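# Put the two most similar-weight pistons in the tray

## Task

Of the five pistons, find the two whose weights are nearest to each other and set both in the steel parts tray. None of the remaining three may touch the tray or hang over its edge. The tray has to end up lying flat on the bench, and everything has to stay put with no help from the robot. Finish by opening both grippers and moving the arms away.

## Robot and tools

Robot: two six-joint arms, left_arm and right_arm, each with a parallel two-finger gripper and a wrist camera. They face each other across the table. Base poses in the scene frame: left_arm at (+0.125, +0.541, +0.119) m, quat_wxyz (+0.437, 0, 0, -0.899); right_arm at (-0.159, -0.503, +0.134) m, quat_wxyz (+0.611, 0, 0, +0.792). The arm names are labels only and do not tell you which side of an image an arm appears on.

Scene frame: origin at the table centre, +z up, table surface at z = +0.020 m, and left_arm's base lies on the +y side. Gripper frame: fingers extend along its +x axis and close along its y axis. The reported end_effector_position is the midpoint between the finger pads, about 3 to 4 cm short of the fingertips. At long reach this reported position can be somewhat wrong.

Tool execute_actions. Argument actions is a list holding zero or one item. Optional pictures (boolean) decides whether camera images come back; by default they do.
- Empty list: the robot gets nothing new; you just get the current state.
- Motion: {"rows": [...], "steps": n}, n from 1 to 15 (default 15). Each control step is 1/30 s. Each row drives one step; if there are fewer rows than steps, the final row repeats.
- Wait: {"steps": n} without rows, n up to 300. It returns once n steps have elapsed since the previous result, and your reply time counts toward them.
Every row is one flat list of exactly 14 numbers, each in [-1, 1], covering both arms even if only one moves. Order: left_arm waist, shoulder, elbow, wrist pitch, wrist yaw, wrist roll, gripper opening; then the same seven for right_arm.
The six joint numbers per arm are offsets, not targets: they are counted from the joint angles in the most recent result that listed them. Before any result in the scene has shown them, and for the second or later call within one reply, they are counted from where the arm stands when the action begins. They are not cumulative across rows. Scale: 1.0 equals 0.9615 rad for waist, shoulder and elbow, 1.713 rad for wrist pitch, 1.767 rad for wrist yaw, 1.728 rad for wrist roll. An all-zero row is not a pause; it pulls the arm back to the reference angles.
Joint ranges (rad): waist -3.054 to 3.054, shoulder 0.000 to 3.142, elbow 0.000 to 2.356, wrist pitch -1.571 to 1.571, wrist yaw -1.571 to 1.571, wrist roll -3.142 to 3.142. A call that would push a joint more than 0.010 rad beyond its range is rejected and nothing is sent. The real end stop can differ by 0.010 rad either way; requests beyond it are clipped, and then the result may say "joint sent to its limit" (possibly about an earlier action still running). Missing that line does not prove more travel is available.
The gripper number is an absolute setting, not an offset: +1 fully open, empty fingers close at about -0.80, and values down to -1 close no further. Closing from fully open takes at least about 0.5 s.

Motion limits: each step, a joint target may lead its measured angle by at most 0.211 rad (waist, shoulder, elbow), 0.213 (wrist pitch), 0.267 (wrist yaw), 0.228 (wrist roll). If targets would place the gripper over 70 mm from where it is, all are scaled back. Large moves therefore take several calls. Friction can leave joints short, especially at full stretch, and tiny moves may not happen; check joint positions after every move. Between calls the arms keep heading to your last row's target until they nearly stop or a step is HELD.

Tool zoom_image: camera is cam_high, cam_left_wrist or cam_right_wrist (all 504x504); region is [x0, y0, x1, y1] in image pixels from the top-left, at most 504 by 504. It enlarges part of that camera's latest image. Tool read_manual (section "licences") only returns licence text. Replying without any tool call ends everything.

Reading results: the state line gives, per arm, gripper position (m), quat_wxyz and linear/angular velocities. Joint positions and Joint velocities list each arm's six joints (rad, rad/s) plus the pad gap in metres (0.088 fully open). grip_measured is the measured opening on the command scale; it can be off by about 1 mm of opening, and reads up to about 0.061 narrower while squeezing a hard part. "joint command not followed" means a clearance check altered or blocked joint targets on some steps. HELD marks steps where your row was not fully sent. MOTOR HOT appears from 50 °C; at 95 °C an OVER-TEMPERATURE FAULT holds the arm, and if it does not cool within 30 to 60 s it goes limp and drops what it holds. A torque fault freezes an arm for 10 s and skips the rest of the call.

Gripping: to hold something, command about 0.07 below the current grip_measured; a smaller gap grips more gently. Parts thinner than about 3 mm get proportionally less force. Pad force tops out around 34 to 49 N. Load limits (N m): waist 16.8, shoulder 20.8, elbow 20.8, wrist pitch 5.49, wrist yaw 5.47, wrist roll 5.13, including a carried part's weight. Held parts may be tugged briefly, and loose ones nudged.

Avoid: dropping or knocking anything off the table, tilting the tray, pressing hard on the table or parts, letting the arms hit or push each other, and long holding that heats motors. Lower and release parts gently, and move smoothly.

Each tool is called after "Emit:" in YAML: its name, and indented under it one key for each argument.

## Session

Emit:
execute_actions:
  actions: []

Scene clock: 0.00 s of 12600.00 s.
left_arm: end_effector_position=(+0.3136, +0.0837, +0.2523) grip_measured=+0.824 end_effector_quat_wxyz=(+0.447, +0.746, -0.022, -0.493) end_effector_velocity=(-0.001, +0.003, -0.002) end_effector_angular_velocity=(+0.017, -0.005, -0.003) | right_arm: end_effector_position=(+0.0481, -0.4325, +0.3196) grip_measured=+0.821 end_effector_quat_wxyz=(+0.049, -0.896, -0.065, +0.437) end_effector_velocity=(-0.001, -0.002, -0.001) end_effector_angular_velocity=(-0.012, +0.003, -0.001)
Joint positions: left_arm=[ 0.945  1.93   1.459 -0.405 -0.371  1.326  0.079] | right_arm=[-1.445  0.804  0.811 -0.899  0.08  -2.812  0.079]
Joint velocities: left_arm=[-0.002 -0.002 -0.007 -0.007 -0.007  0.007  0.   ] | right_arm=[-0.002 -0.002 -0.002 -0.007  0.007 -0.007 -0.   ]
Motor temperatures (°C, as the motors report them): left_arm=[23 25 30 27 22 21] | right_arm=[22 37 27 26 23 25]
Heat: left arm: hottest elbow 30 °C (+0.0 °C/min); right arm: hottest shoulder 37 °C (+0.0 °C/min).

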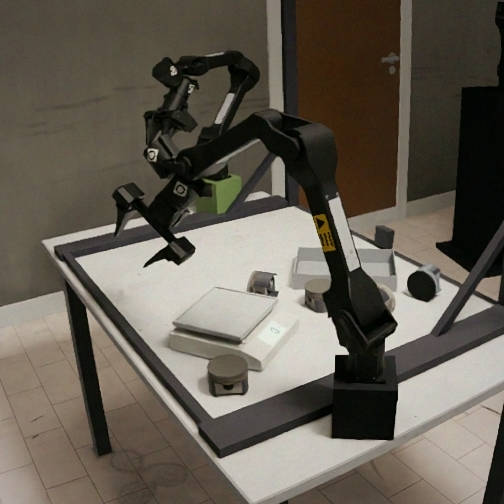

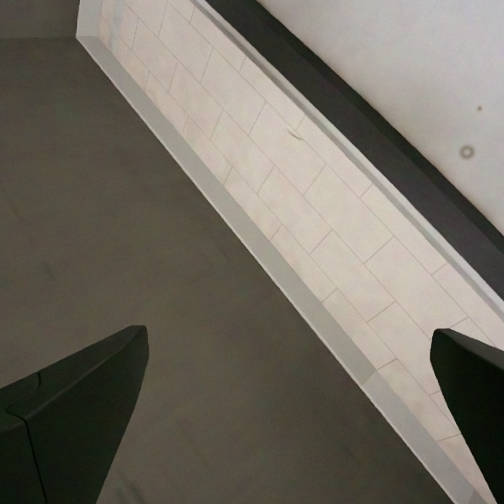

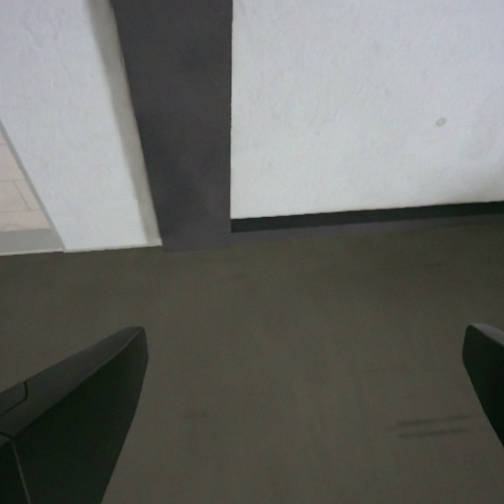

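Emit:
execute_actions:
  actions:
    - {"rows":[[-0.1,-0.76,-0.27,-0.405,0.21,-0.767,1,0,0,0,0,0,0,0.82]]}
  pictures: false

Emit:
execute_actions:
  actions:
    - {"steps":18}

Emit:
execute_actions:
  actions:
    - {"rows":[[-0.85,0,0,0,0,0,1,0,0,0,0,0,0,0.82]]}
  pictures: false

Emit:
execute_actions:
  actions:
    - {"steps":12}

Scene clock: 5.20 s of 12600.00 s.
left_arm: end_effector_position=(+0.1760, +0.2675, +0.3363) grip_measured=+0.984 end_effector_quat_wxyz=(+0.582, +0.454, +0.278, -0.615) end_effector_velocity=(-0.031, +0.149, +0.212) end_effector_angular_velocity=(-0.820, +0.878, +1.841) | right_arm: end_effector_position=(+0.0481, -0.4325, +0.3196) grip_measured=+0.821 end_effector_quat_wxyz=(+0.049, -0.896, -0.065, +0.437) end_effector_velocity=(-0.004, -0.001, -0.004) end_effector_angular_velocity=(-0.009, +0.026, +0.008)
Joint positions: left_arm=[ 0.846  1.222  1.215 -1.072 -0.005  0.398  0.087] | right_arm=[-1.445  0.804  0.811 -0.899  0.08  -2.812  0.079]
Joint velocities: left_arm=[-0.002 -0.891  0.032 -0.286  0.022 -2.103  0.   ] | right_arm=[-0.002  0.002 -0.002 -0.022 -0.007 -0.007 -0.   ]
Motor temperatures (°C, as the motors report them): left_arm=[23 27 31 27 22 21] | right_arm=[22 37 27 26 23 25]
Heat: left arm: hottest elbow 31 °C (+11.5 °C/min); right arm: hottest shoulder 37 °C (+0.0 °C/min).
Steps of this call (steps 1 to 90: nothing new was sent; then 1.70 s passed at rest; steps 91 to 105: all 15 steps of this action). Readings (joint positions):
91: left_arm=[0.944 1.910 1.438 -0.415 -0.336 1.288] | right_arm=[-1.445 0.804 0.811 -0.899 0.080 -2.812]
92: left_arm=[0.936 1.878 1.402 -0.468 -0.278 1.239] | right_arm=[-1.445 0.804 0.811 -0.899 0.080 -2.812]
94: left_arm=[0.905 1.798 1.322 -0.569 -0.171 1.143] | right_arm=[-1.445 0.804 0.811 -0.899 0.080 -2.812]
98: left_arm=[0.849 1.603 1.228 -0.815 -0.036 0.888] | right_arm=[-1.445 0.804 0.811 -0.899 0.080 -2.812]
105: the state above

Scene clock: 5.80 s of 12600.00 s.
left_arm: end_effector_position=(+0.1742, +0.2758, +0.3388) grip_measured=+0.985 end_effector_quat_wxyz=(+0.659, +0.331, +0.394, -0.549) end_effector_velocity=(-0.005, +0.003, -0.001) end_effector_angular_velocity=(+0.013, +0.026, -0.006) | right_arm: end_effector_position=(+0.0481, -0.4325, +0.3196) grip_measured=+0.821 end_effector_quat_wxyz=(+0.049, -0.896, -0.065, +0.437) end_effector_velocity=(-0.002, -0.000, -0.003) end_effector_angular_velocity=(-0.004, +0.012, +0.008)
Joint positions: left_arm=[ 0.846  1.195  1.21  -1.097 -0.003  0.003  0.087] | right_arm=[-1.445  0.804  0.811 -0.899  0.08  -2.812  0.079]
Joint velocities: left_arm=[-0.002 -0.002  0.002 -0.022  0.022 -0.007 -0.   ] | right_arm=[-0.002 -0.002 -0.007 -0.007 -0.007 -0.007 -0.   ]
Motor temperatures (°C, as the motors report them): left_arm=[23 27 31 27 22 21] | right_arm=[22 37 27 26 23 25]
Heat: left arm: hottest elbow 31 °C (+10.3 °C/min); right arm: hottest shoulder 37 °C (+0.0 °C/min).
Steps of this call (steps 1 to 18: the robot went on to your last target). Readings (joint positions):
1: left_arm=[0.846 1.201 1.216 -1.081 -0.004 0.328] | right_arm=[-1.445 0.804 0.811 -0.899 0.080 -2.812]
2: left_arm=[0.846 1.191 1.216 -1.087 -0.004 0.258] | right_arm=[-1.445 0.804 0.811 -0.899 0.080 -2.812]
4: left_arm=[0.846 1.192 1.214 -1.092 -0.003 0.128] | right_arm=[-1.445 0.804 0.811 -0.899 0.080 -2.812]
8: left_arm=[0.846 1.195 1.210 -1.097 -0.003 0.027] | right_arm=[-1.445 0.804 0.811 -0.899 0.080 -2.812]
18: the state above

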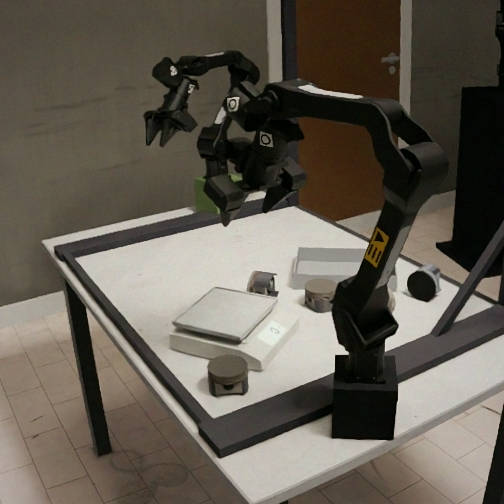

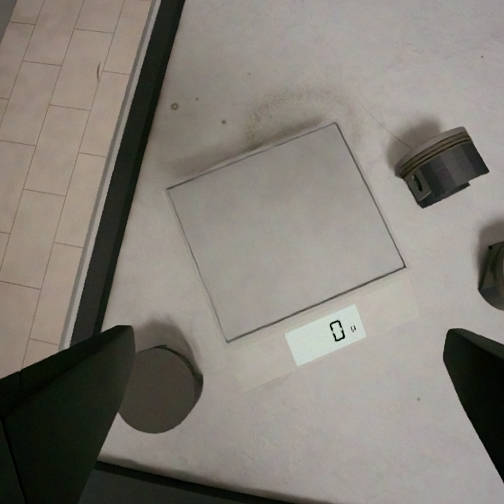

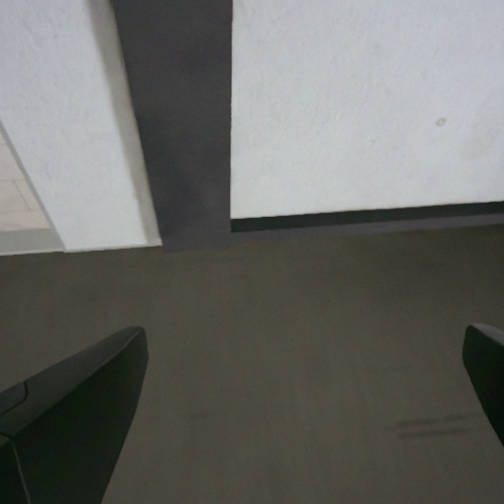

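Scene clock: 6.30 s of 12600.00 s.
left_arm: end_effector_position=(-0.0318, +0.3218, +0.3388) grip_measured=+0.985 end_effector_quat_wxyz=(+0.390, +0.458, +0.236, -0.763) end_effector_velocity=(-0.046, +0.037, -0.001) end_effector_angular_velocity=(-0.018, -0.038, -0.216) | right_arm: end_effector_position=(+0.0481, -0.4325, +0.3196) grip_measured=+0.821 end_effector_quat_wxyz=(+0.049, -0.896, -0.065, +0.437) end_effector_velocity=(-0.002, -0.000, -0.002) end_effector_angular_velocity=(-0.011, +0.005, +0.019)
Joint positions: left_arm=[ 0.046  1.195  1.21  -1.097  0.004  0.003  0.087] | right_arm=[-1.445  0.804  0.811 -0.899  0.08  -2.812  0.079]
Joint velocities: left_arm=[-0.247 -0.007 -0.007 -0.007 -0.051 -0.007 -0.   ] | right_arm=[-0.002 -0.002 -0.002 -0.007 -0.007 -0.022 -0.   ]
Motor temperatures (°C, as the motors report them): left_arm=[23 27 31 27 22 21] | right_arm=[22 37 27 26 23 25]
Heat: left arm: hottest elbow 31 °C (+9.5 °C/min); right arm: hottest shoulder 37 °C (+0.0 °C/min).
Steps of this call (steps 1 to 15: all 15 steps of this action). Readings (joint positions):
1: left_arm=[0.824 1.195 1.210 -1.097 -0.018 0.000] | right_arm=[-1.445 0.804 0.811 -0.899 0.080 -2.812]
2: left_arm=[0.767 1.195 1.210 -1.097 -0.016 -0.000] | right_arm=[-1.445 0.804 0.811 -0.899 0.080 -2.812]
4: left_arm=[0.634 1.195 1.210 -1.097 -0.004 0.000] | right_arm=[-1.445 0.804 0.811 -0.899 0.080 -2.812]
8: left_arm=[0.372 1.195 1.210 -1.097 -0.004 0.001] | right_arm=[-1.445 0.804 0.811 -0.899 0.080 -2.812]
15: the state above

Scene clock: 6.70 s of 12600.00 s.
left_arm: end_effector_position=(-0.0341, +0.3235, +0.3388) grip_measured=+0.985 end_effector_quat_wxyz=(+0.387, +0.460, +0.232, -0.765) end_effector_velocity=(+0.004, +0.001, -0.003) end_effector_angular_velocity=(+0.000, -0.020, +0.014) | right_arm: end_effector_position=(+0.0481, -0.4325, +0.3196) grip_measured=+0.821 end_effector_quat_wxyz=(+0.049, -0.896, -0.065, +0.437) end_effector_velocity=(+0.001, +0.001, +0.000) end_effector_angular_velocity=(+0.004, -0.006, +0.008)
Joint positions: left_arm=[ 0.033  1.195  1.21  -1.097 -0.     0.003  0.087] | right_arm=[-1.445  0.804  0.811 -0.899  0.08  -2.812  0.079]
Joint velocities: left_arm=[-0.002 -0.002 -0.007 -0.007 -0.022 -0.007 -0.   ] | right_arm=[-0.002 -0.002 -0.002  0.007 -0.007 -0.007  0.   ]
Motor temperatures (°C, as the motors report them): left_arm=[23 27 31 27 22 21] | right_arm=[22 37 28 26 23 25]
Heat: left arm: hottest elbow 31 °C (+9.0 °C/min); right arm: hottest shoulder 37 °C (+0.0 °C/min).
Steps of this call (steps 1 to 12: the robot went on to your last target). Readings (joint positions):
1: left_arm=[0.040 1.195 1.210 -1.097 0.002 0.003] | right_arm=[-1.445 0.804 0.811 -0.899 0.080 -2.812]
2: left_arm=[0.038 1.195 1.210 -1.097 0.001 0.003] | right_arm=[-1.445 0.804 0.811 -0.899 0.080 -2.812]
4: left_arm=[0.035 1.195 1.210 -1.097 -0.000 0.003] | right_arm=[-1.445 0.804 0.811 -0.899 0.080 -2.812]
8: left_arm=[0.033 1.195 1.210 -1.097 -0.000 0.003] | right_arm=[-1.445 0.804 0.811 -0.899 0.080 -2.812]
12: the state above

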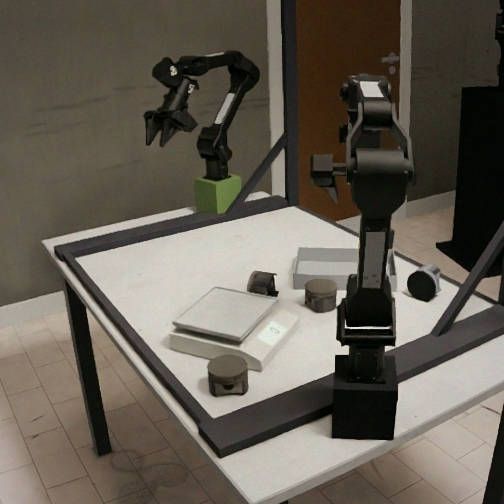

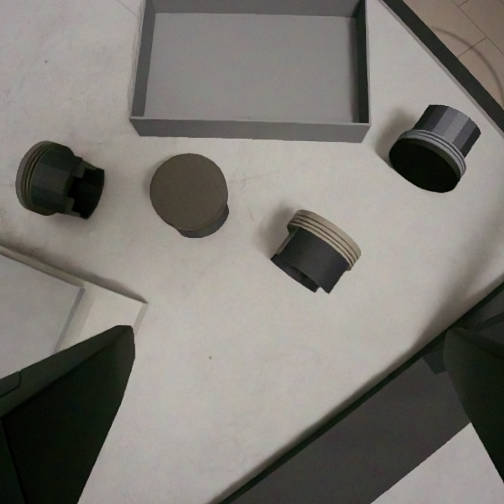

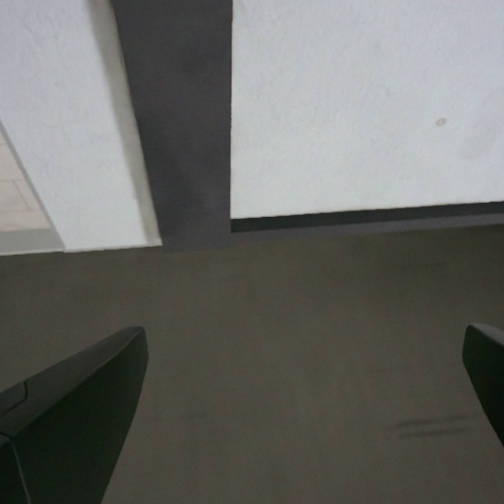

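Emit:
execute_actions:
  actions:
    - {"rows":[[0.175,0.975,0.385,0.046,0,0,1,0,0,0,0,0,0,0.82]]}
  pictures: false

Emit:
execute_actions:
  actions:
    - {"steps":18}

Scene clock: 18.27 s of 12600.00 s.
left_arm: end_effector_position=(-0.0578, +0.1772, +0.2128) grip_measured=+0.985 end_effector_quat_wxyz=(+0.400, +0.551, +0.337, -0.650) end_effector_velocity=(+0.006, +0.016, -0.594) end_effector_angular_velocity=(+1.380, -0.686, +0.004) | right_arm: end_effector_position=(+0.0481, -0.4325, +0.3196) grip_measured=+0.821 end_effector_quat_wxyz=(+0.049, -0.896, -0.065, +0.437) end_effector_velocity=(-0.004, -0.001, -0.004) end_effector_angular_velocity=(-0.007, +0.021, +0.008)
Joint positions: left_arm=[ 0.198  1.967  1.575 -1.013 -0.002  0.003  0.087] | right_arm=[-1.445  0.804  0.811 -0.899  0.08  -2.812  0.079]
Joint velocities: left_arm=[-0.002  1.531 -0.002 -0.007  0.007 -0.007 -0.   ] | right_arm=[-0.002 -0.002 -0.002 -0.022 -0.007 -0.007  0.   ]
Motor temperatures (°C, as the motors report them): left_arm=[23 27 32 28 22 21] | right_arm=[22 36 29 27 23 25]
Heat: left arm: hottest elbow 32 °C (+6.6 °C/min); right arm: hottest shoulder 36 °C (-3.3 °C/min).
Steps of this call (steps 1 to 30: the robot went on to your last target; steps 31 to 100: nothing new was sent; then 7.73 s passed at rest; steps 101 to 115: all 15 steps of this action). Readings (joint positions):
101: left_arm=[0.047 1.220 1.234 -1.106 0.009 0.003] | right_arm=[-1.445 0.804 0.811 -0.899 0.080 -2.812]
102: left_arm=[0.082 1.260 1.280 -1.088 0.008 0.003] | right_arm=[-1.445 0.804 0.811 -0.899 0.080 -2.812]
104: left_arm=[0.146 1.375 1.406 -1.035 0.001 0.003] | right_arm=[-1.445 0.804 0.811 -0.899 0.080 -2.812]
108: left_arm=[0.196 1.598 1.563 -1.013 -0.002 0.003] | right_arm=[-1.445 0.804 0.811 -0.899 0.080 -2.812]
115: the state above

Scene clock: 18.87 s of 12600.00 s.
left_arm: end_effector_position=(-0.0549, +0.1830, +0.1511) grip_measured=+0.985 end_effector_quat_wxyz=(+0.371, +0.602, +0.369, -0.603) end_effector_velocity=(+0.005, -0.000, +0.000) end_effector_angular_velocity=(-0.003, -0.023, -0.005) | right_arm: end_effector_position=(+0.0481, -0.4325, +0.3196) grip_measured=+0.821 end_effector_quat_wxyz=(+0.049, -0.896, -0.065, +0.437) end_effector_velocity=(-0.002, -0.000, -0.002) end_effector_angular_velocity=(-0.002, +0.008, +0.008)
Joint positions: left_arm=[ 0.198  2.129  1.578 -1.017 -0.002  0.003  0.087] | right_arm=[-1.445  0.804  0.811 -0.899  0.08  -2.812  0.079]
Joint velocities: left_arm=[ 0.002 -0.002 -0.002 -0.007 -0.022  0.007  0.   ] | right_arm=[-0.002 -0.002 -0.002 -0.007 -0.007 -0.007 -0.   ]
Motor temperatures (°C, as the motors report them): left_arm=[23 27 32 28 22 21] | right_arm=[22 36 29 27 23 25]
Heat: left arm: hottest elbow 32 °C (+6.4 °C/min); right arm: hottest shoulder 36 °C (-3.2 °C/min).
Steps of this call (steps 1 to 18: the robot went on to your last target). Readings (joint positions):
1: left_arm=[0.198 2.015 1.575 -1.013 -0.002 0.003] | right_arm=[-1.445 0.804 0.811 -0.899 0.080 -2.812]
2: left_arm=[0.198 2.056 1.575 -1.013 -0.002 0.003] | right_arm=[-1.445 0.804 0.811 -0.899 0.080 -2.812]
4: left_arm=[0.198 2.112 1.574 -1.018 -0.002 0.003] | right_arm=[-1.445 0.804 0.811 -0.899 0.080 -2.812]
8: left_arm=[0.198 2.129 1.574 -1.019 -0.002 0.003] | right_arm=[-1.445 0.804 0.811 -0.899 0.080 -2.812]
18: the state above

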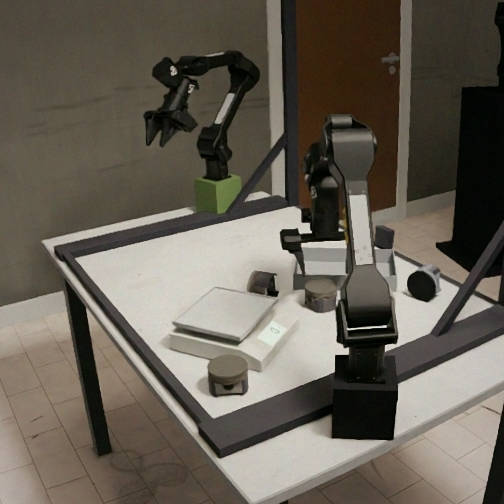

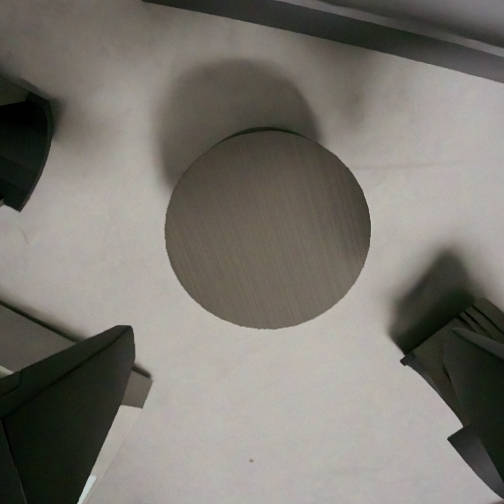

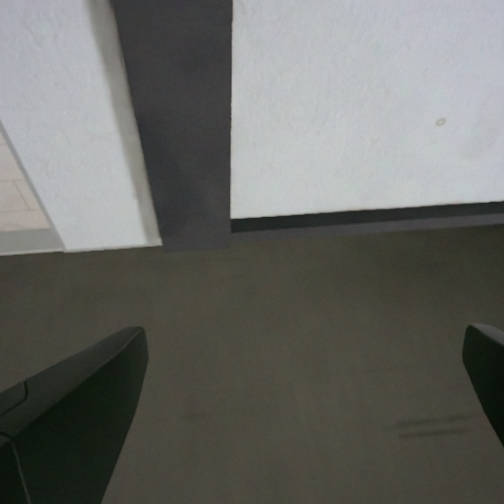

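Emit:
execute_actions:
  actions:
    - {"rows":[[0.015,0.11,0.125,0,0,0,1,0,0,0,0,0,0,0.82],[0.015,0.11,0.125,0,0,0,1,0,0,0,0,0,0,0.82],[0.015,0.11,0.125,0,0,0,1,0,0,0,0,0,0,0.82],[0.015,0.11,0.125,0,0,0,1,0,0,0,0,0,0,0.82],[0.015,0.11,0.125,0,0,0,1,0,0,0,0,0,0,0.82],[0.015,0.11,0.125,0,0,0,1,0,0,0,0,0,0,0.82],[0.015,0.11,0.125,0,0,0,1,0,0,0,0,0,0,0.82],[0.015,0.145,0.085,0.035,0,0,1,0,0,0,0,0,0,0.82],[0.015,0.145,0.085,0.035,0,0,1,0,0,0,0,0,0,0.82],[0.015,0.175,0.05,0.07,0,0,1,0,0,0,0,0,0,0.82],[0.015,0.175,0.05,0.07,0,0,1,0,0,0,0,0,0,0.82],[0.015,0.204,0.022,0.098,0,0,1,0,0,0,0,0,0,0.82]]}
  pictures: false

Emit:
execute_actions:
  actions:
    - {"steps":8}

Scene clock: 29.27 s of 12600.00 s.
left_arm: end_effector_position=(-0.0630, +0.1553, +0.0954) grip_measured=+0.985 end_effector_quat_wxyz=(+0.379, +0.593, +0.368, -0.607) end_effector_velocity=(+0.050, +0.092, -0.207) end_effector_angular_velocity=(+0.436, -0.237, +0.010) | right_arm: end_effector_position=(+0.0481, -0.4325, +0.3196) grip_measured=+0.821 end_effector_quat_wxyz=(+0.049, -0.896, -0.065, +0.437) end_effector_velocity=(-0.002, -0.001, -0.003) end_effector_angular_velocity=(-0.004, +0.012, +0.003)
Joint positions: left_arm=[ 0.211  2.296  1.621 -0.871 -0.002  0.003  0.087] | right_arm=[-1.445  0.804  0.811 -0.899  0.08  -2.812  0.079]
Joint velocities: left_arm=[ 0.002  0.354 -0.266  0.125 -0.022 -0.007 -0.   ] | right_arm=[-0.007 -0.002 -0.007 -0.007 -0.007 -0.007 -0.   ]
Motor temperatures (°C, as the motors report them): left_arm=[23 29 32 27 22 21] | right_arm=[22 35 30 28 23 25]
Heat: left arm: hottest elbow 32 °C (+4.1 °C/min); right arm: hottest shoulder 35 °C (-4.1 °C/min).
Steps of this call (steps 1 to 15: the robot went on to your last target; steps 16 to 90: nothing new was sent; then 6.90 s passed at rest; steps 91 to 105: all 15 steps of this action). Readings (joint positions):
91: left_arm=[0.199 2.144 1.599 -1.031 -0.002 0.003] | right_arm=[-1.445 0.804 0.811 -0.899 0.080 -2.812]
92: left_arm=[0.201 2.163 1.629 -1.025 -0.002 0.003] | right_arm=[-1.445 0.804 0.811 -0.899 0.080 -2.812]
94: left_arm=[0.205 2.195 1.671 -1.008 -0.002 0.003] | right_arm=[-1.445 0.804 0.811 -0.899 0.080 -2.812]
98: left_arm=[0.211 2.218 1.682 -1.008 -0.002 0.003] | right_arm=[-1.445 0.804 0.811 -0.899 0.080 -2.812]
105: the state above

Scene clock: 29.53 s of 12600.00 s.
left_arm: end_effector_position=(-0.0614, +0.1587, +0.0832) grip_measured=+0.985 end_effector_quat_wxyz=(+0.375, +0.598, +0.371, -0.603) end_effector_velocity=(+0.004, +0.004, +0.000) end_effector_angular_velocity=(+0.010, -0.029, +0.005) | right_arm: end_effector_position=(+0.0481, -0.4325, +0.3196) grip_measured=+0.821 end_effector_quat_wxyz=(+0.049, -0.896, -0.065, +0.437) end_effector_velocity=(-0.001, +0.000, +0.000) end_effector_angular_velocity=(-0.000, +0.003, +0.008)
Joint positions: left_arm=[ 0.211  2.316  1.604 -0.85  -0.002  0.003  0.087] | right_arm=[-1.445  0.804  0.811 -0.899  0.08  -2.812  0.079]
Joint velocities: left_arm=[-0.002 -0.002 -0.002 -0.022 -0.022 -0.007  0.   ] | right_arm=[-0.002 -0.002  0.002 -0.007 -0.007 -0.007 -0.   ]
Motor temperatures (°C, as the motors report them): left_arm=[23 29 32 27 22 21] | right_arm=[22 35 30 28 23 25]
Heat: left arm: hottest elbow 32 °C (+4.1 °C/min); right arm: hottest shoulder 35 °C (-4.1 °C/min).
Steps of this call (steps 1 to 8: the robot went on to your last target). Readings (joint positions):
1: left_arm=[0.211 2.306 1.613 -0.867 -0.002 0.003] | right_arm=[-1.445 0.804 0.811 -0.899 0.080 -2.812]
2: left_arm=[0.211 2.313 1.607 -0.864 -0.002 0.003] | right_arm=[-1.445 0.804 0.811 -0.899 0.080 -2.812]
4: left_arm=[0.211 2.316 1.604 -0.858 -0.002 0.003] | right_arm=[-1.445 0.804 0.811 -0.899 0.080 -2.812]
8: the state above

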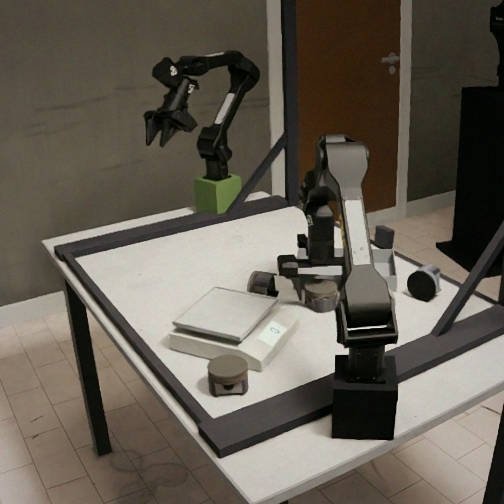

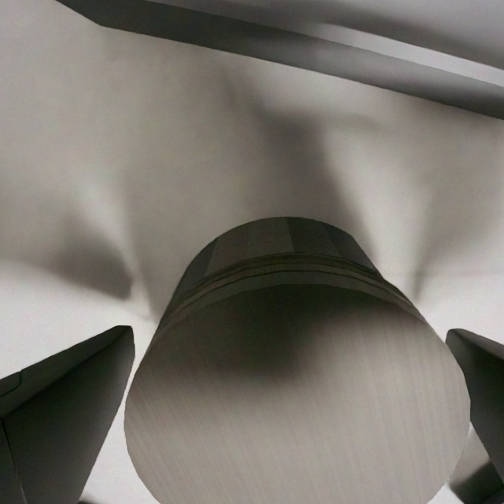

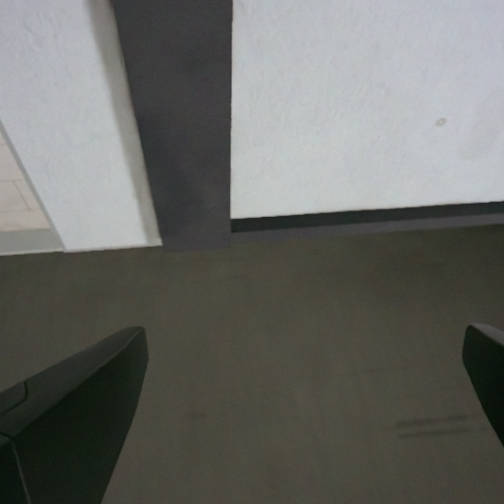

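Emit:
execute_actions:
  actions:
    - {"rows":[[0,0,0,0,0,0,0.5,0,0,0,0,0,0,0.82]],"steps":10}
  pictures: false

Emit:
execute_actions:
  actions:
    - {"rows":[[0,-0.08,0.03,-0.04,0,0,0.5,0,0,0,0,0,0,0.82],[0,-0.08,0.03,-0.04,0,0,0.5,0,0,0,0,0,0,0.82],[0,-0.16,0.05,-0.09,0,0,0.5,0,0,0,0,0,0,0.82],[0,-0.16,0.05,-0.09,0,0,0.5,0,0,0,0,0,0,0.82],[0,-0.23,0.068,-0.13,0,0,0.5,0,0,0,0,0,0,0.82],[0,-0.23,0.068,-0.13,0,0,0.5,0,0,0,0,0,0,0.82],[0,-0.23,0.068,-0.17,0,0,0.5,0,0,0,0,0,0,0.82],[0,-0.23,0.068,-0.17,0,0,0.5,0,0,0,0,0,0,0.82],[0,-0.23,0.068,-0.17,0,0,0.5,0,0,0,0,0,0,0.82],[0,-0.23,0.068,-0.17,0,0,0.5,0,0,0,0,0,0,0.82],[0,-0.23,0.068,-0.17,0,0,0.5,0,0,0,0,0,0,0.82],[0.755,-0.23,0.068,-0.17,0,0,0.5,0,0,0,0,0,0,0.82]]}
  pictures: false

Emit:
execute_actions:
  actions:
    - {"steps":24}

Scene clock: 40.47 s of 12600.00 s.
left_arm: end_effector_position=(-0.0612, +0.1586, +0.0832) grip_measured=+0.576 end_effector_quat_wxyz=(+0.376, +0.598, +0.371, -0.602) end_effector_velocity=(+0.002, +0.005, +0.000) end_effector_angular_velocity=(+0.017, -0.016, +0.005) | right_arm: end_effector_position=(+0.0481, -0.4325, +0.3196) grip_measured=+0.821 end_effector_quat_wxyz=(+0.049, -0.896, -0.065, +0.437) end_effector_velocity=(-0.001, -0.002, +0.000) end_effector_angular_velocity=(-0.020, -0.003, +0.010)
Joint positions: left_arm=[ 0.211  2.316  1.604 -0.85  -0.002  0.003  0.067] | right_arm=[-1.445  0.804  0.811 -0.899  0.08  -2.812  0.079]
Joint velocities: left_arm=[-0.002 -0.002 -0.002 -0.022 -0.007 -0.007 -0.   ] | right_arm=[-0.002 -0.002  0.002 -0.007  0.007 -0.022 -0.   ]
Motor temperatures (°C, as the motors report them): left_arm=[23 32 32 27 22 21] | right_arm=[22 35 31 28 23 25]
Heat: left arm: hottest shoulder 32 °C (+3.0 °C/min); right arm: hottest shoulder 35 °C (-3.0 °C/min).
Steps of this call (steps 1 to 30: the robot went on to your last target; steps 31 to 100: nothing new was sent; then 7.27 s passed at rest; steps 101 to 110: all 10 steps of this action). Readings (joint positions):
101: left_arm=[0.211 2.316 1.604 -0.850 -0.002 0.003] | right_arm=[-1.445 0.804 0.811 -0.899 0.080 -2.812]
102: left_arm=[0.211 2.316 1.604 -0.850 -0.002 0.003] | right_arm=[-1.445 0.804 0.811 -0.899 0.080 -2.812]
104: left_arm=[0.211 2.316 1.604 -0.850 -0.003 0.003] | right_arm=[-1.445 0.804 0.811 -0.899 0.080 -2.812]
108: left_arm=[0.211 2.316 1.604 -0.850 -0.002 0.003] | right_arm=[-1.445 0.804 0.811 -0.899 0.080 -2.812]
110: the state above

Scene clock: 40.97 s of 12600.00 s.
left_arm: end_effector_position=(-0.0103, +0.1600, +0.1894) grip_measured=+0.576 end_effector_quat_wxyz=(+0.410, +0.569, +0.405, -0.587) end_effector_velocity=(+0.568, -0.170, -0.037) end_effector_angular_velocity=(+0.150, -0.200, +1.425) | right_arm: end_effector_position=(+0.0481, -0.4325, +0.3196) grip_measured=+0.821 end_effector_quat_wxyz=(+0.049, -0.896, -0.065, +0.437) end_effector_velocity=(-0.003, +0.001, -0.004) end_effector_angular_velocity=(+0.007, +0.017, +0.012)
Joint positions: left_arm=[ 0.327  2.089  1.673 -1.131  0.009  0.003  0.067] | right_arm=[-1.445  0.804  0.811 -0.899  0.08  -2.812  0.079]
Joint velocities: left_arm=[ 1.414  0.085 -0.012 -0.11  -0.139 -0.007 -0.   ] | right_arm=[-0.007 -0.002 -0.007 -0.007 -0.022 -0.007 -0.   ]
Motor temperatures (°C, as the motors report them): left_arm=[23 32 32 27 22 21] | right_arm=[22 35 31 28 23 25]
Heat: left arm: hottest shoulder 32 °C (+2.9 °C/min); right arm: hottest shoulder 35 °C (-2.9 °C/min).
Steps of this call (steps 1 to 15: all 15 steps of this action). Readings (joint positions):
1: left_arm=[0.211 2.310 1.607 -0.858 -0.002 0.003] | right_arm=[-1.445 0.804 0.811 -0.899 0.080 -2.812]
2: left_arm=[0.211 2.304 1.609 -0.879 -0.002 0.003] | right_arm=[-1.445 0.804 0.811 -0.899 0.080 -2.812]
4: left_arm=[0.211 2.268 1.614 -0.949 -0.002 0.003] | right_arm=[-1.445 0.804 0.811 -0.899 0.080 -2.812]
8: left_arm=[0.211 2.153 1.647 -1.074 -0.002 0.003] | right_arm=[-1.445 0.804 0.811 -0.899 0.080 -2.812]
15: the state above

Scene clock: 41.77 s of 12600.00 s.
left_arm: end_effector_position=(+0.2323, +0.1533, +0.1881) grip_measured=+0.576 end_effector_quat_wxyz=(+0.566, +0.428, +0.558, -0.431) end_effector_velocity=(+0.000, -0.001, -0.002) end_effector_angular_velocity=(-0.000, -0.008, +0.005) | right_arm: end_effector_position=(+0.0481, -0.4325, +0.3196) grip_measured=+0.821 end_effector_quat_wxyz=(+0.049, -0.896, -0.065, +0.437) end_effector_velocity=(+0.001, -0.001, +0.001) end_effector_angular_velocity=(+0.002, -0.008, -0.013)
Joint positions: left_arm=[ 0.934  2.092  1.673 -1.14  -0.003  0.003  0.067] | right_arm=[-1.445  0.804  0.811 -0.899  0.08  -2.812  0.079]
Joint velocities: left_arm=[-0.002  0.002 -0.002  0.007 -0.007 -0.007 -0.   ] | right_arm=[-0.002 -0.002 -0.002  0.007  0.007  0.007 -0.   ]
Motor temperatures (°C, as the motors report them): left_arm=[23 32 32 27 22 21] | right_arm=[22 35 31 28 23 25]
Heat: left arm: hottest shoulder 32 °C (+2.9 °C/min); right arm: hottest shoulder 35 °C (-2.9 °C/min).
Steps of this call (steps 1 to 24: the robot went on to your last target). Readings (joint positions):
1: left_arm=[0.376 2.092 1.673 -1.133 0.006 0.003] | right_arm=[-1.445 0.804 0.811 -0.899 0.080 -2.812]
2: left_arm=[0.428 2.092 1.673 -1.133 0.004 0.003] | right_arm=[-1.445 0.804 0.811 -0.899 0.080 -2.812]
4: left_arm=[0.534 2.092 1.673 -1.133 0.002 0.003] | right_arm=[-1.445 0.804 0.811 -0.899 0.080 -2.812]
8: left_arm=[0.745 2.092 1.673 -1.134 0.001 0.003] | right_arm=[-1.445 0.804 0.811 -0.899 0.080 -2.812]
24: the state above

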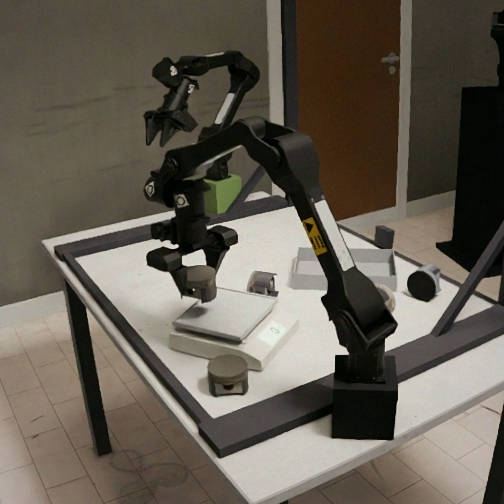

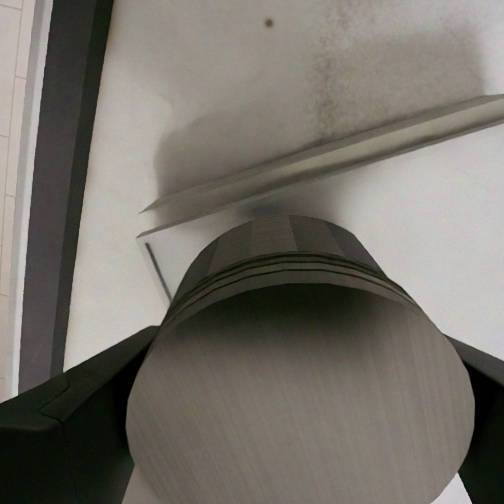

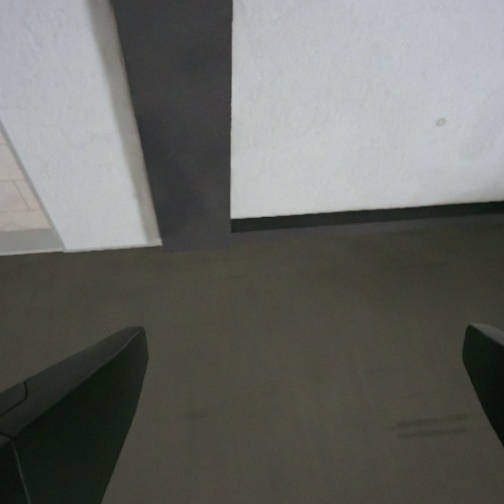

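Emit:
execute_actions:
  actions:
    - {"rows":[[0.017,-0.01,-0.05,0.02,0,0,0.5,0,0,0,0,0,0,0.82],[0.017,-0.01,-0.05,0.02,0,0,0.5,0,0,0,0,0,0,0.82],[0.017,-0.01,-0.05,0.02,0,0,0.5,0,0,0,0,0,0,0.82],[0.017,-0.01,-0.1,0.045,0,0,0.5,0,0,0,0,0,0,0.82],[0.017,-0.01,-0.1,0.045,0,0,0.5,0,0,0,0,0,0,0.82],[0.017,-0.01,-0.1,0.045,0,0,0.5,0,0,0,0,0,0,0.82],[0.017,-0.01,-0.14,0.07,0,0,0.5,0,0,0,0,0,0,0.82],[0.017,-0.01,-0.14,0.07,0,0,0.5,0,0,0,0,0,0,0.82],[0.017,-0.01,-0.14,0.07,0,0,0.5,0,0,0,0,0,0,0.82],[0.017,-0.01,-0.16,0.08,0,0,0.5,0,0,0,0,0,0,0.82],[0.017,-0.01,-0.16,0.08,0,0,0.5,0,0,0,0,0,0,0.82],[0.017,0,-0.182,0.092,0,0,0.5,0,0,0,0,0,0,0.82]]}
  pictures: false

Emit:
execute_actions:
  actions:
    - {"steps":8}

Scene clock: 51.97 s of 12600.00 s.
left_arm: end_effector_position=(+0.2343, +0.1678, +0.1465) grip_measured=+0.576 end_effector_quat_wxyz=(+0.563, +0.428, +0.566, -0.423) end_effector_velocity=(-0.013, +0.036, -0.034) end_effector_angular_velocity=(+0.113, +0.040, +0.020) | right_arm: end_effector_position=(+0.0481, -0.4325, +0.3196) grip_measured=+0.821 end_effector_quat_wxyz=(+0.049, -0.896, -0.065, +0.437) end_effector_velocity=(+0.001, +0.001, +0.000) end_effector_angular_velocity=(+0.004, -0.006, +0.008)
Joint positions: left_arm=[ 0.949  2.099  1.513 -0.992 -0.003  0.003  0.067] | right_arm=[-1.445  0.804  0.811 -0.899  0.08  -2.812  0.079]
Joint velocities: left_arm=[-0.002  0.002 -0.139  0.022  0.007 -0.022 -0.   ] | right_arm=[-0.002 -0.002 -0.002  0.007 -0.007 -0.007  0.   ]
Motor temperatures (°C, as the motors report them): left_arm=[23 34 33 27 22 21] | right_arm=[22 35 31 28 23 25]
Heat: left arm: hottest shoulder 34 °C (+4.6 °C/min); right arm: hottest shoulder 35 °C (-2.3 °C/min).
Steps of this call (steps 1 to 30: the robot went on to your last target; steps 31 to 160: nothing new was sent; then 4.37 s passed at rest; steps 161 to 175: all 15 steps of this action). Readings (joint positions):
161: left_arm=[0.935 2.106 1.657 -1.135 -0.003 0.003] | right_arm=[-1.445 0.804 0.811 -0.899 0.080 -2.812]
162: left_arm=[0.936 2.104 1.651 -1.124 -0.003 0.003] | right_arm=[-1.445 0.804 0.811 -0.899 0.080 -2.812]
164: left_arm=[0.942 2.102 1.632 -1.102 -0.003 0.003] | right_arm=[-1.445 0.804 0.811 -0.899 0.080 -2.812]
168: left_arm=[0.948 2.099 1.575 -1.050 -0.003 0.003] | right_arm=[-1.445 0.804 0.811 -0.899 0.080 -2.812]
175: the state above

Scene clock: 52.23 s of 12600.00 s.
left_arm: end_effector_position=(+0.2342, +0.1682, +0.1447) grip_measured=+0.576 end_effector_quat_wxyz=(+0.564, +0.427, +0.566, -0.423) end_effector_velocity=(-0.002, +0.007, -0.001) end_effector_angular_velocity=(+0.028, +0.000, +0.005) | right_arm: end_effector_position=(+0.0481, -0.4325, +0.3196) grip_measured=+0.821 end_effector_quat_wxyz=(+0.049, -0.896, -0.065, +0.437) end_effector_velocity=(+0.001, -0.001, -0.001) end_effector_angular_velocity=(-0.009, -0.006, -0.001)
Joint positions: left_arm=[ 0.949  2.099  1.506 -0.984 -0.003  0.003  0.067] | right_arm=[-1.445  0.804  0.811 -0.899  0.08  -2.812  0.079]
Joint velocities: left_arm=[-0.002 -0.002 -0.007 -0.022 -0.007 -0.007 -0.   ] | right_arm=[-0.002 -0.002 -0.007  0.007  0.007 -0.007 -0.   ]
Motor temperatures (°C, as the motors report them): left_arm=[23 34 33 27 22 21] | right_arm=[22 35 31 28 23 25]
Heat: left arm: hottest shoulder 34 °C (+4.6 °C/min); right arm: hottest shoulder 35 °C (-2.3 °C/min).
Steps of this call (steps 1 to 8: the robot went on to your last target). Readings (joint positions):
1: left_arm=[0.949 2.099 1.509 -0.990 -0.003 0.003] | right_arm=[-1.445 0.804 0.811 -0.899 0.080 -2.812]
2: left_arm=[0.949 2.099 1.507 -0.989 -0.003 0.003] | right_arm=[-1.445 0.804 0.811 -0.899 0.080 -2.812]
4: left_arm=[0.949 2.099 1.506 -0.985 -0.003 0.003] | right_arm=[-1.445 0.804 0.811 -0.899 0.080 -2.812]
8: the state above

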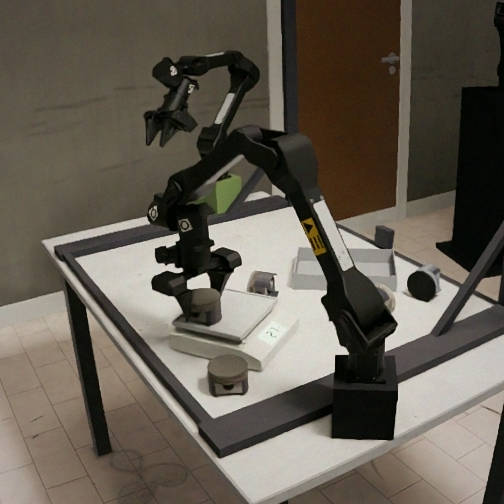

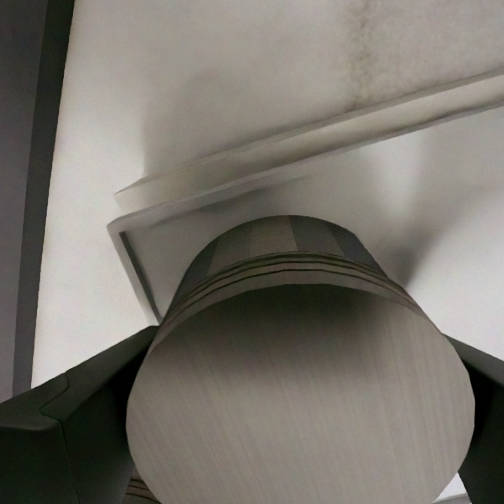

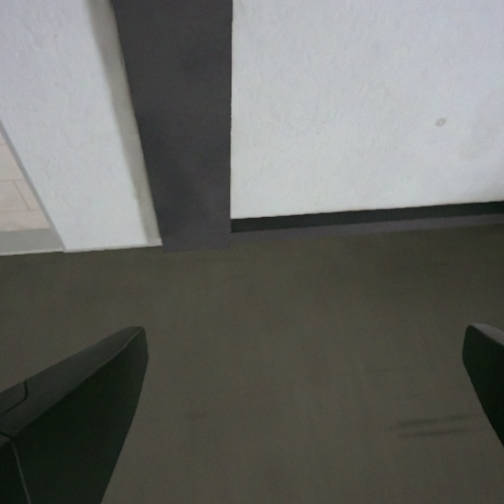

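Emit:
execute_actions:
  actions:
    - {"rows":[[0,0,0,0,0,0,1,0,0,0,0,0,0,0.82],[0,0,0,0,0,0,1,0,0,0,0,0,0,0.82],[0,0,0,0,0,0,1,0,0,0,0,0,0,0.82],[0,0,0,0,0,0,1,0,0,0,0,0,0,0.82],[0,0,0,0,0,0,1,0,0,0,0,0,0,0.82],[0,0,0,0,0,0,1,0,0,0,0,0,0,0.82],[0,-0.1,0,-0.03,0,0,1,0,0,0,0,0,0,0.82],[0,-0.1,0,-0.03,0,0,1,0,0,0,0,0,0,0.82],[0,-0.2,0,-0.06,0,0,1,0,0,0,0,0,0,0.82],[0,-0.2,0,-0.06,0,0,1,0,0,0,0,0,0,0.82],[0,-0.3,-0.1,-0.08,0,0,1,0,0,0,0,0,0,0.82],[0,-0.3,-0.1,-0.08,0,0,1,0,0,0,0,0,0,0.82],[0,-0.4,-0.2,-0.08,0,0,1,0,0,0,0,0,0,0.82],[0,-0.4,-0.2,-0.08,0,0,1,0,0,0,0,0,0,0.82],[0.29,-0.49,-0.585,0.055,0,0,1,0,0,0,0,0,0,0.82]]}
  pictures: false

Emit:
execute_actions:
  actions:
    - {"steps":25}

Emit:
zoom_image:
  camera: "cam_high"
  region: [230,300,310,360]

Scene clock: 60.33 s of 12600.00 s.
left_arm: end_effector_position=(+0.2231, +0.2170, +0.2277) grip_measured=+0.983 end_effector_quat_wxyz=(+0.596, +0.396, +0.537, -0.447) end_effector_velocity=(+0.218, +0.002, +0.154) end_effector_angular_velocity=(-2.543, -0.210, +0.780) | right_arm: end_effector_position=(+0.0481, -0.4325, +0.3196) grip_measured=+0.821 end_effector_quat_wxyz=(+0.049, -0.896, -0.065, +0.437) end_effector_velocity=(-0.002, -0.000, -0.002) end_effector_angular_velocity=(+0.007, +0.010, -0.004)
Joint positions: left_arm=[ 0.962  1.742  1.352 -1.07   0.009  0.005  0.087] | right_arm=[-1.445  0.804  0.811 -0.899  0.08  -2.812  0.079]
Joint velocities: left_arm=[ 0.862 -1.849 -1.81   2.454  0.549  0.022  0.001] | right_arm=[-0.002 -0.002 -0.002 -0.007 -0.007  0.007 -0.   ]
Motor temperatures (°C, as the motors report them): left_arm=[23 36 33 27 22 21] | right_arm=[22 35 32 29 23 25]
Heat: left arm: hottest shoulder 36 °C (+6.1 °C/min); right arm: hottest shoulder 35 °C (-2.0 °C/min).
Steps of this call (steps 1 to 15: the robot went on to your last target; steps 16 to 90: nothing new was sent; then 4.60 s passed at rest; steps 91 to 105: all 15 steps of this action). Readings (joint positions):
91: left_arm=[0.949 2.099 1.506 -0.984 -0.003 0.003] | right_arm=[-1.445 0.804 0.811 -0.899 0.080 -2.812]
92: left_arm=[0.949 2.099 1.506 -0.984 -0.003 0.003] | right_arm=[-1.445 0.804 0.811 -0.899 0.080 -2.812]
94: left_arm=[0.949 2.099 1.506 -0.984 -0.003 0.003] | right_arm=[-1.445 0.804 0.811 -0.899 0.080 -2.812]
98: left_arm=[0.949 2.079 1.505 -1.009 -0.003 0.003] | right_arm=[-1.445 0.804 0.811 -0.899 0.080 -2.812]
105: the state above

Scene clock: 61.17 s of 12600.00 s.
left_arm: end_effector_position=(+0.2672, +0.3173, +0.1595) grip_measured=+0.985 end_effector_quat_wxyz=(+0.619, +0.345, +0.618, -0.341) end_effector_velocity=(-0.001, +0.006, +0.000) end_effector_angular_velocity=(+0.022, +0.006, +0.010) | right_arm: end_effector_position=(+0.0481, -0.4325, +0.3196) grip_measured=+0.821 end_effector_quat_wxyz=(+0.049, -0.896, -0.065, +0.437) end_effector_velocity=(-0.002, -0.000, -0.002) end_effector_angular_velocity=(-0.002, +0.008, +0.008)
Joint positions: left_arm=[ 1.228  1.636  0.953 -0.889 -0.005  0.005  0.087] | right_arm=[-1.445  0.804  0.811 -0.899  0.08  -2.812  0.079]
Joint velocities: left_arm=[ 0.002 -0.002 -0.002 -0.022 -0.007 -0.007 -0.   ] | right_arm=[-0.002 -0.002 -0.002 -0.007 -0.007 -0.007 -0.   ]
Motor temperatures (°C, as the motors report them): left_arm=[23 36 33 27 22 21] | right_arm=[22 35 32 29 23 25]
Heat: left arm: hottest shoulder 36 °C (+6.1 °C/min); right arm: hottest shoulder 35 °C (-2.0 °C/min).
Steps of this call (steps 1 to 25: the robot went on to your last target). Readings (joint positions):
1: left_arm=[1.004 1.693 1.296 -1.002 0.013 0.005] | right_arm=[-1.445 0.804 0.811 -0.899 0.080 -2.812]
2: left_arm=[1.059 1.663 1.252 -0.963 0.007 0.005] | right_arm=[-1.445 0.804 0.811 -0.899 0.080 -2.812]
4: left_arm=[1.162 1.635 1.158 -0.923 -0.007 0.005] | right_arm=[-1.445 0.804 0.811 -0.899 0.080 -2.812]
8: left_arm=[1.229 1.636 0.979 -0.910 -0.008 0.005] | right_arm=[-1.445 0.804 0.811 -0.899 0.080 -2.812]
25: the state above

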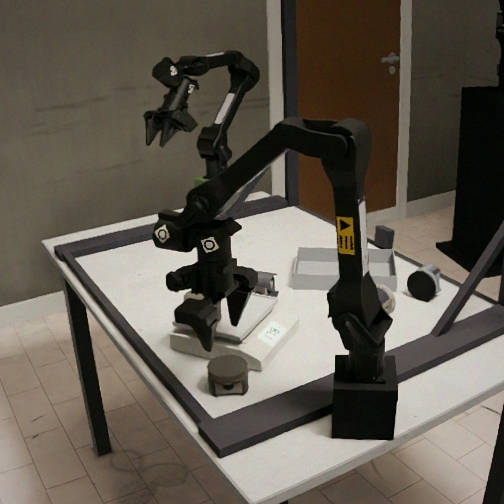

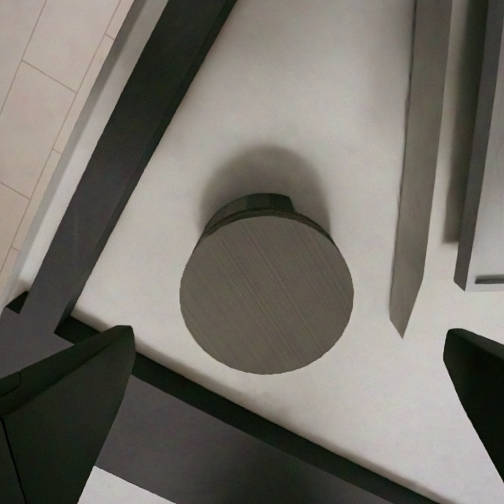

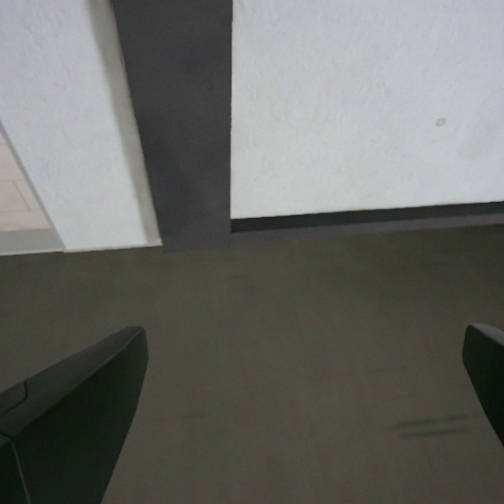

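Region (230, 300, 310, 360) of cam_high's 504x504 image, scaled by 6.300, with more detail than that image has; it fills the top 378 rows of this view, and the rest is white.

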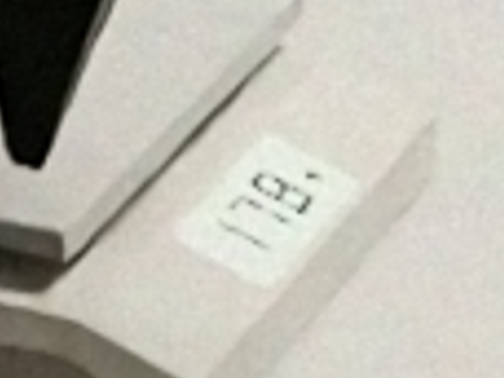

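Emit:
execute_actions:
  actions: []

Scene clock: 75.10 s of 12600.00 s.
left_arm: end_effector_position=(+0.2672, +0.3173, +0.1595) grip_measured=+0.985 end_effector_quat_wxyz=(+0.619, +0.345, +0.618, -0.341) end_effector_velocity=(-0.003, +0.006, -0.001) end_effector_angular_velocity=(+0.027, +0.008, +0.005) | right_arm: end_effector_position=(+0.0481, -0.4325, +0.3196) grip_measured=+0.821 end_effector_quat_wxyz=(+0.049, -0.896, -0.065, +0.437) end_effector_velocity=(-0.002, -0.001, -0.003) end_effector_angular_velocity=(-0.004, +0.012, +0.003)
Joint positions: left_arm=[ 1.228  1.636  0.953 -0.889 -0.005  0.005  0.087] | right_arm=[-1.445  0.804  0.811 -0.899  0.08  -2.812  0.079]
Joint velocities: left_arm=[-0.002 -0.002 -0.007 -0.022 -0.007 -0.007 -0.   ] | right_arm=[-0.007 -0.002 -0.007 -0.007 -0.007 -0.007 -0.   ]
Motor temperatures (°C, as the motors report them): left_arm=[23 35 32 26 22 21] | right_arm=[22 34 32 29 23 25]
Heat: left arm: hottest shoulder 35 °C (+3.1 °C/min); right arm: hottest shoulder 34 °C (-2.1 °C/min).
Steps of this call (steps 1 to 15: the robot went on to your last target; steps 16 to 90: nothing new was sent; then 10.93 s passed at rest). Readings (joint positions):
1: left_arm=[1.228 1.636 0.953 -0.889 -0.005 0.005] | right_arm=[-1.445 0.804 0.811 -0.899 0.080 -2.812]
2: left_arm=[1.228 1.636 0.953 -0.889 -0.005 0.005] | right_arm=[-1.445 0.804 0.811 -0.899 0.080 -2.812]
4: left_arm=[1.228 1.636 0.953 -0.889 -0.005 0.005] | right_arm=[-1.445 0.804 0.811 -0.899 0.080 -2.812]
8: left_arm=[1.228 1.636 0.953 -0.889 -0.005 0.005] | right_arm=[-1.445 0.804 0.811 -0.899 0.080 -2.812]
90: the state above
All arms were judged still, so your last target was given up. Only a new action makes them travel on or press farther. Fingers that are still opening or closing keep moving.

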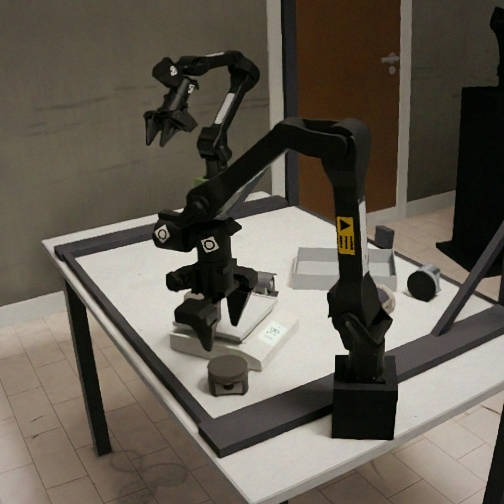

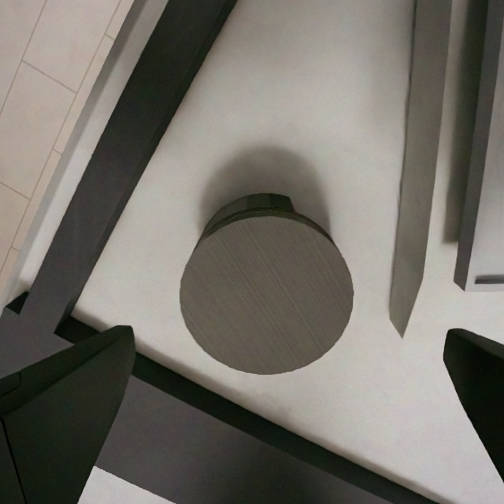

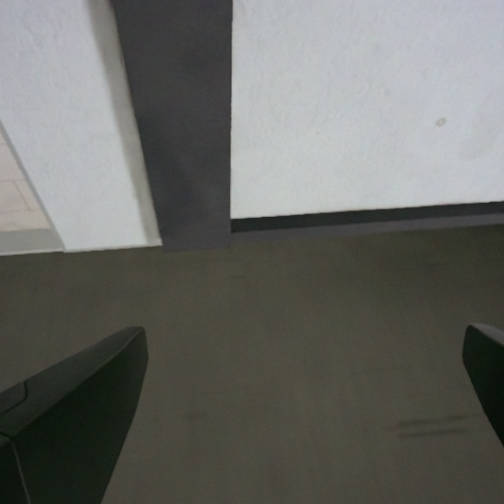

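Emit:
execute_actions:
  actions:
    - {"rows":[[0.01,0,0,0,0,0.1,1,0,0,0,0,0,0,0.82],[0.024,0,-0.005,0,0,0.2,1,0,0,0,0,0,0,0.82],[0.024,0,-0.01,0,0,0.29,1,0,0,0,0,0,0,0.82],[0.024,0,-0.01,0,0,0.29,1,0,0,0,0,0,0,0.82],[0.024,0,-0.01,0,0,0.29,1,0,0,0,0,0,0,0.82],[0.024,0.03,-0.04,0.04,0,0.29,1,0,0,0,0,0,0,0.82],[0.024,0.03,-0.04,0.04,0,0.29,1,0,0,0,0,0,0,0.82],[0.024,0.06,-0.07,0.075,0,0.29,1,0,0,0,0,0,0,0.82],[0.024,0.06,-0.07,0.075,0,0.29,1,0,0,0,0,0,0,0.82],[0.024,0.085,-0.095,0.1,0,0.29,1,0,0,0,0,0,0,0.82]]}

Scene clock: 84.03 s of 12600.00 s.
left_arm: end_effector_position=(+0.2717, +0.3197, +0.1241) grip_measured=+0.985 end_effector_quat_wxyz=(+0.522, +0.480, +0.518, -0.478) end_effector_velocity=(-0.000, -0.003, -0.018) end_effector_angular_velocity=(-0.026, -0.009, -0.024) | right_arm: end_effector_position=(+0.0481, -0.4325, +0.3196) grip_measured=+0.821 end_effector_quat_wxyz=(+0.049, -0.896, -0.065, +0.437) end_effector_velocity=(-0.002, -0.000, -0.002) end_effector_angular_velocity=(-0.002, +0.008, +0.008)
Joint positions: left_arm=[ 1.247  1.706  0.87  -0.731 -0.005  0.5    0.087] | right_arm=[-1.445  0.804  0.811 -0.899  0.08  -2.812  0.079]
Joint velocities: left_arm=[-0.002  0.032 -0.051  0.11   0.007  0.022 -0.   ] | right_arm=[-0.002 -0.002 -0.002 -0.007 -0.007 -0.007 -0.   ]
Motor temperatures (°C, as the motors report them): left_arm=[23 34 32 26 22 21] | right_arm=[22 34 33 29 23 25]
Heat: left arm: hottest shoulder 34 °C (+2.0 °C/min); right arm: hottest shoulder 34 °C (-2.0 °C/min).
Steps of this call (steps 1 to 90: nothing new was sent; then 5.43 s passed at rest; steps 91 to 105: all 15 steps of this action). Readings (joint positions):
91: left_arm=[1.229 1.636 0.953 -0.889 -0.005 0.046] | right_arm=[-1.445 0.804 0.811 -0.899 0.080 -2.812]
92: left_arm=[1.231 1.636 0.953 -0.889 -0.005 0.115] | right_arm=[-1.445 0.804 0.811 -0.899 0.080 -2.812]
94: left_arm=[1.240 1.636 0.953 -0.889 -0.005 0.255] | right_arm=[-1.445 0.804 0.811 -0.899 0.080 -2.812]
98: left_arm=[1.247 1.646 0.932 -0.830 -0.005 0.451] | right_arm=[-1.445 0.804 0.811 -0.899 0.080 -2.812]
105: the state above

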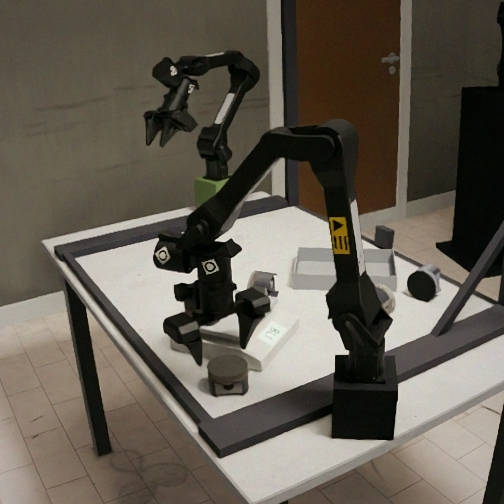

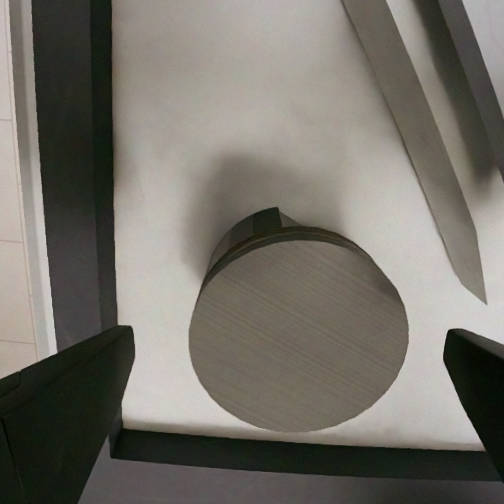

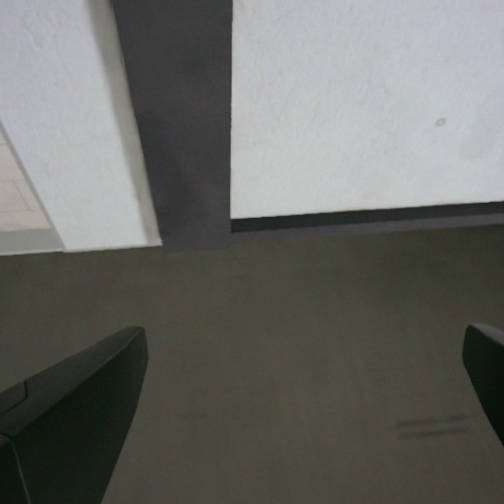

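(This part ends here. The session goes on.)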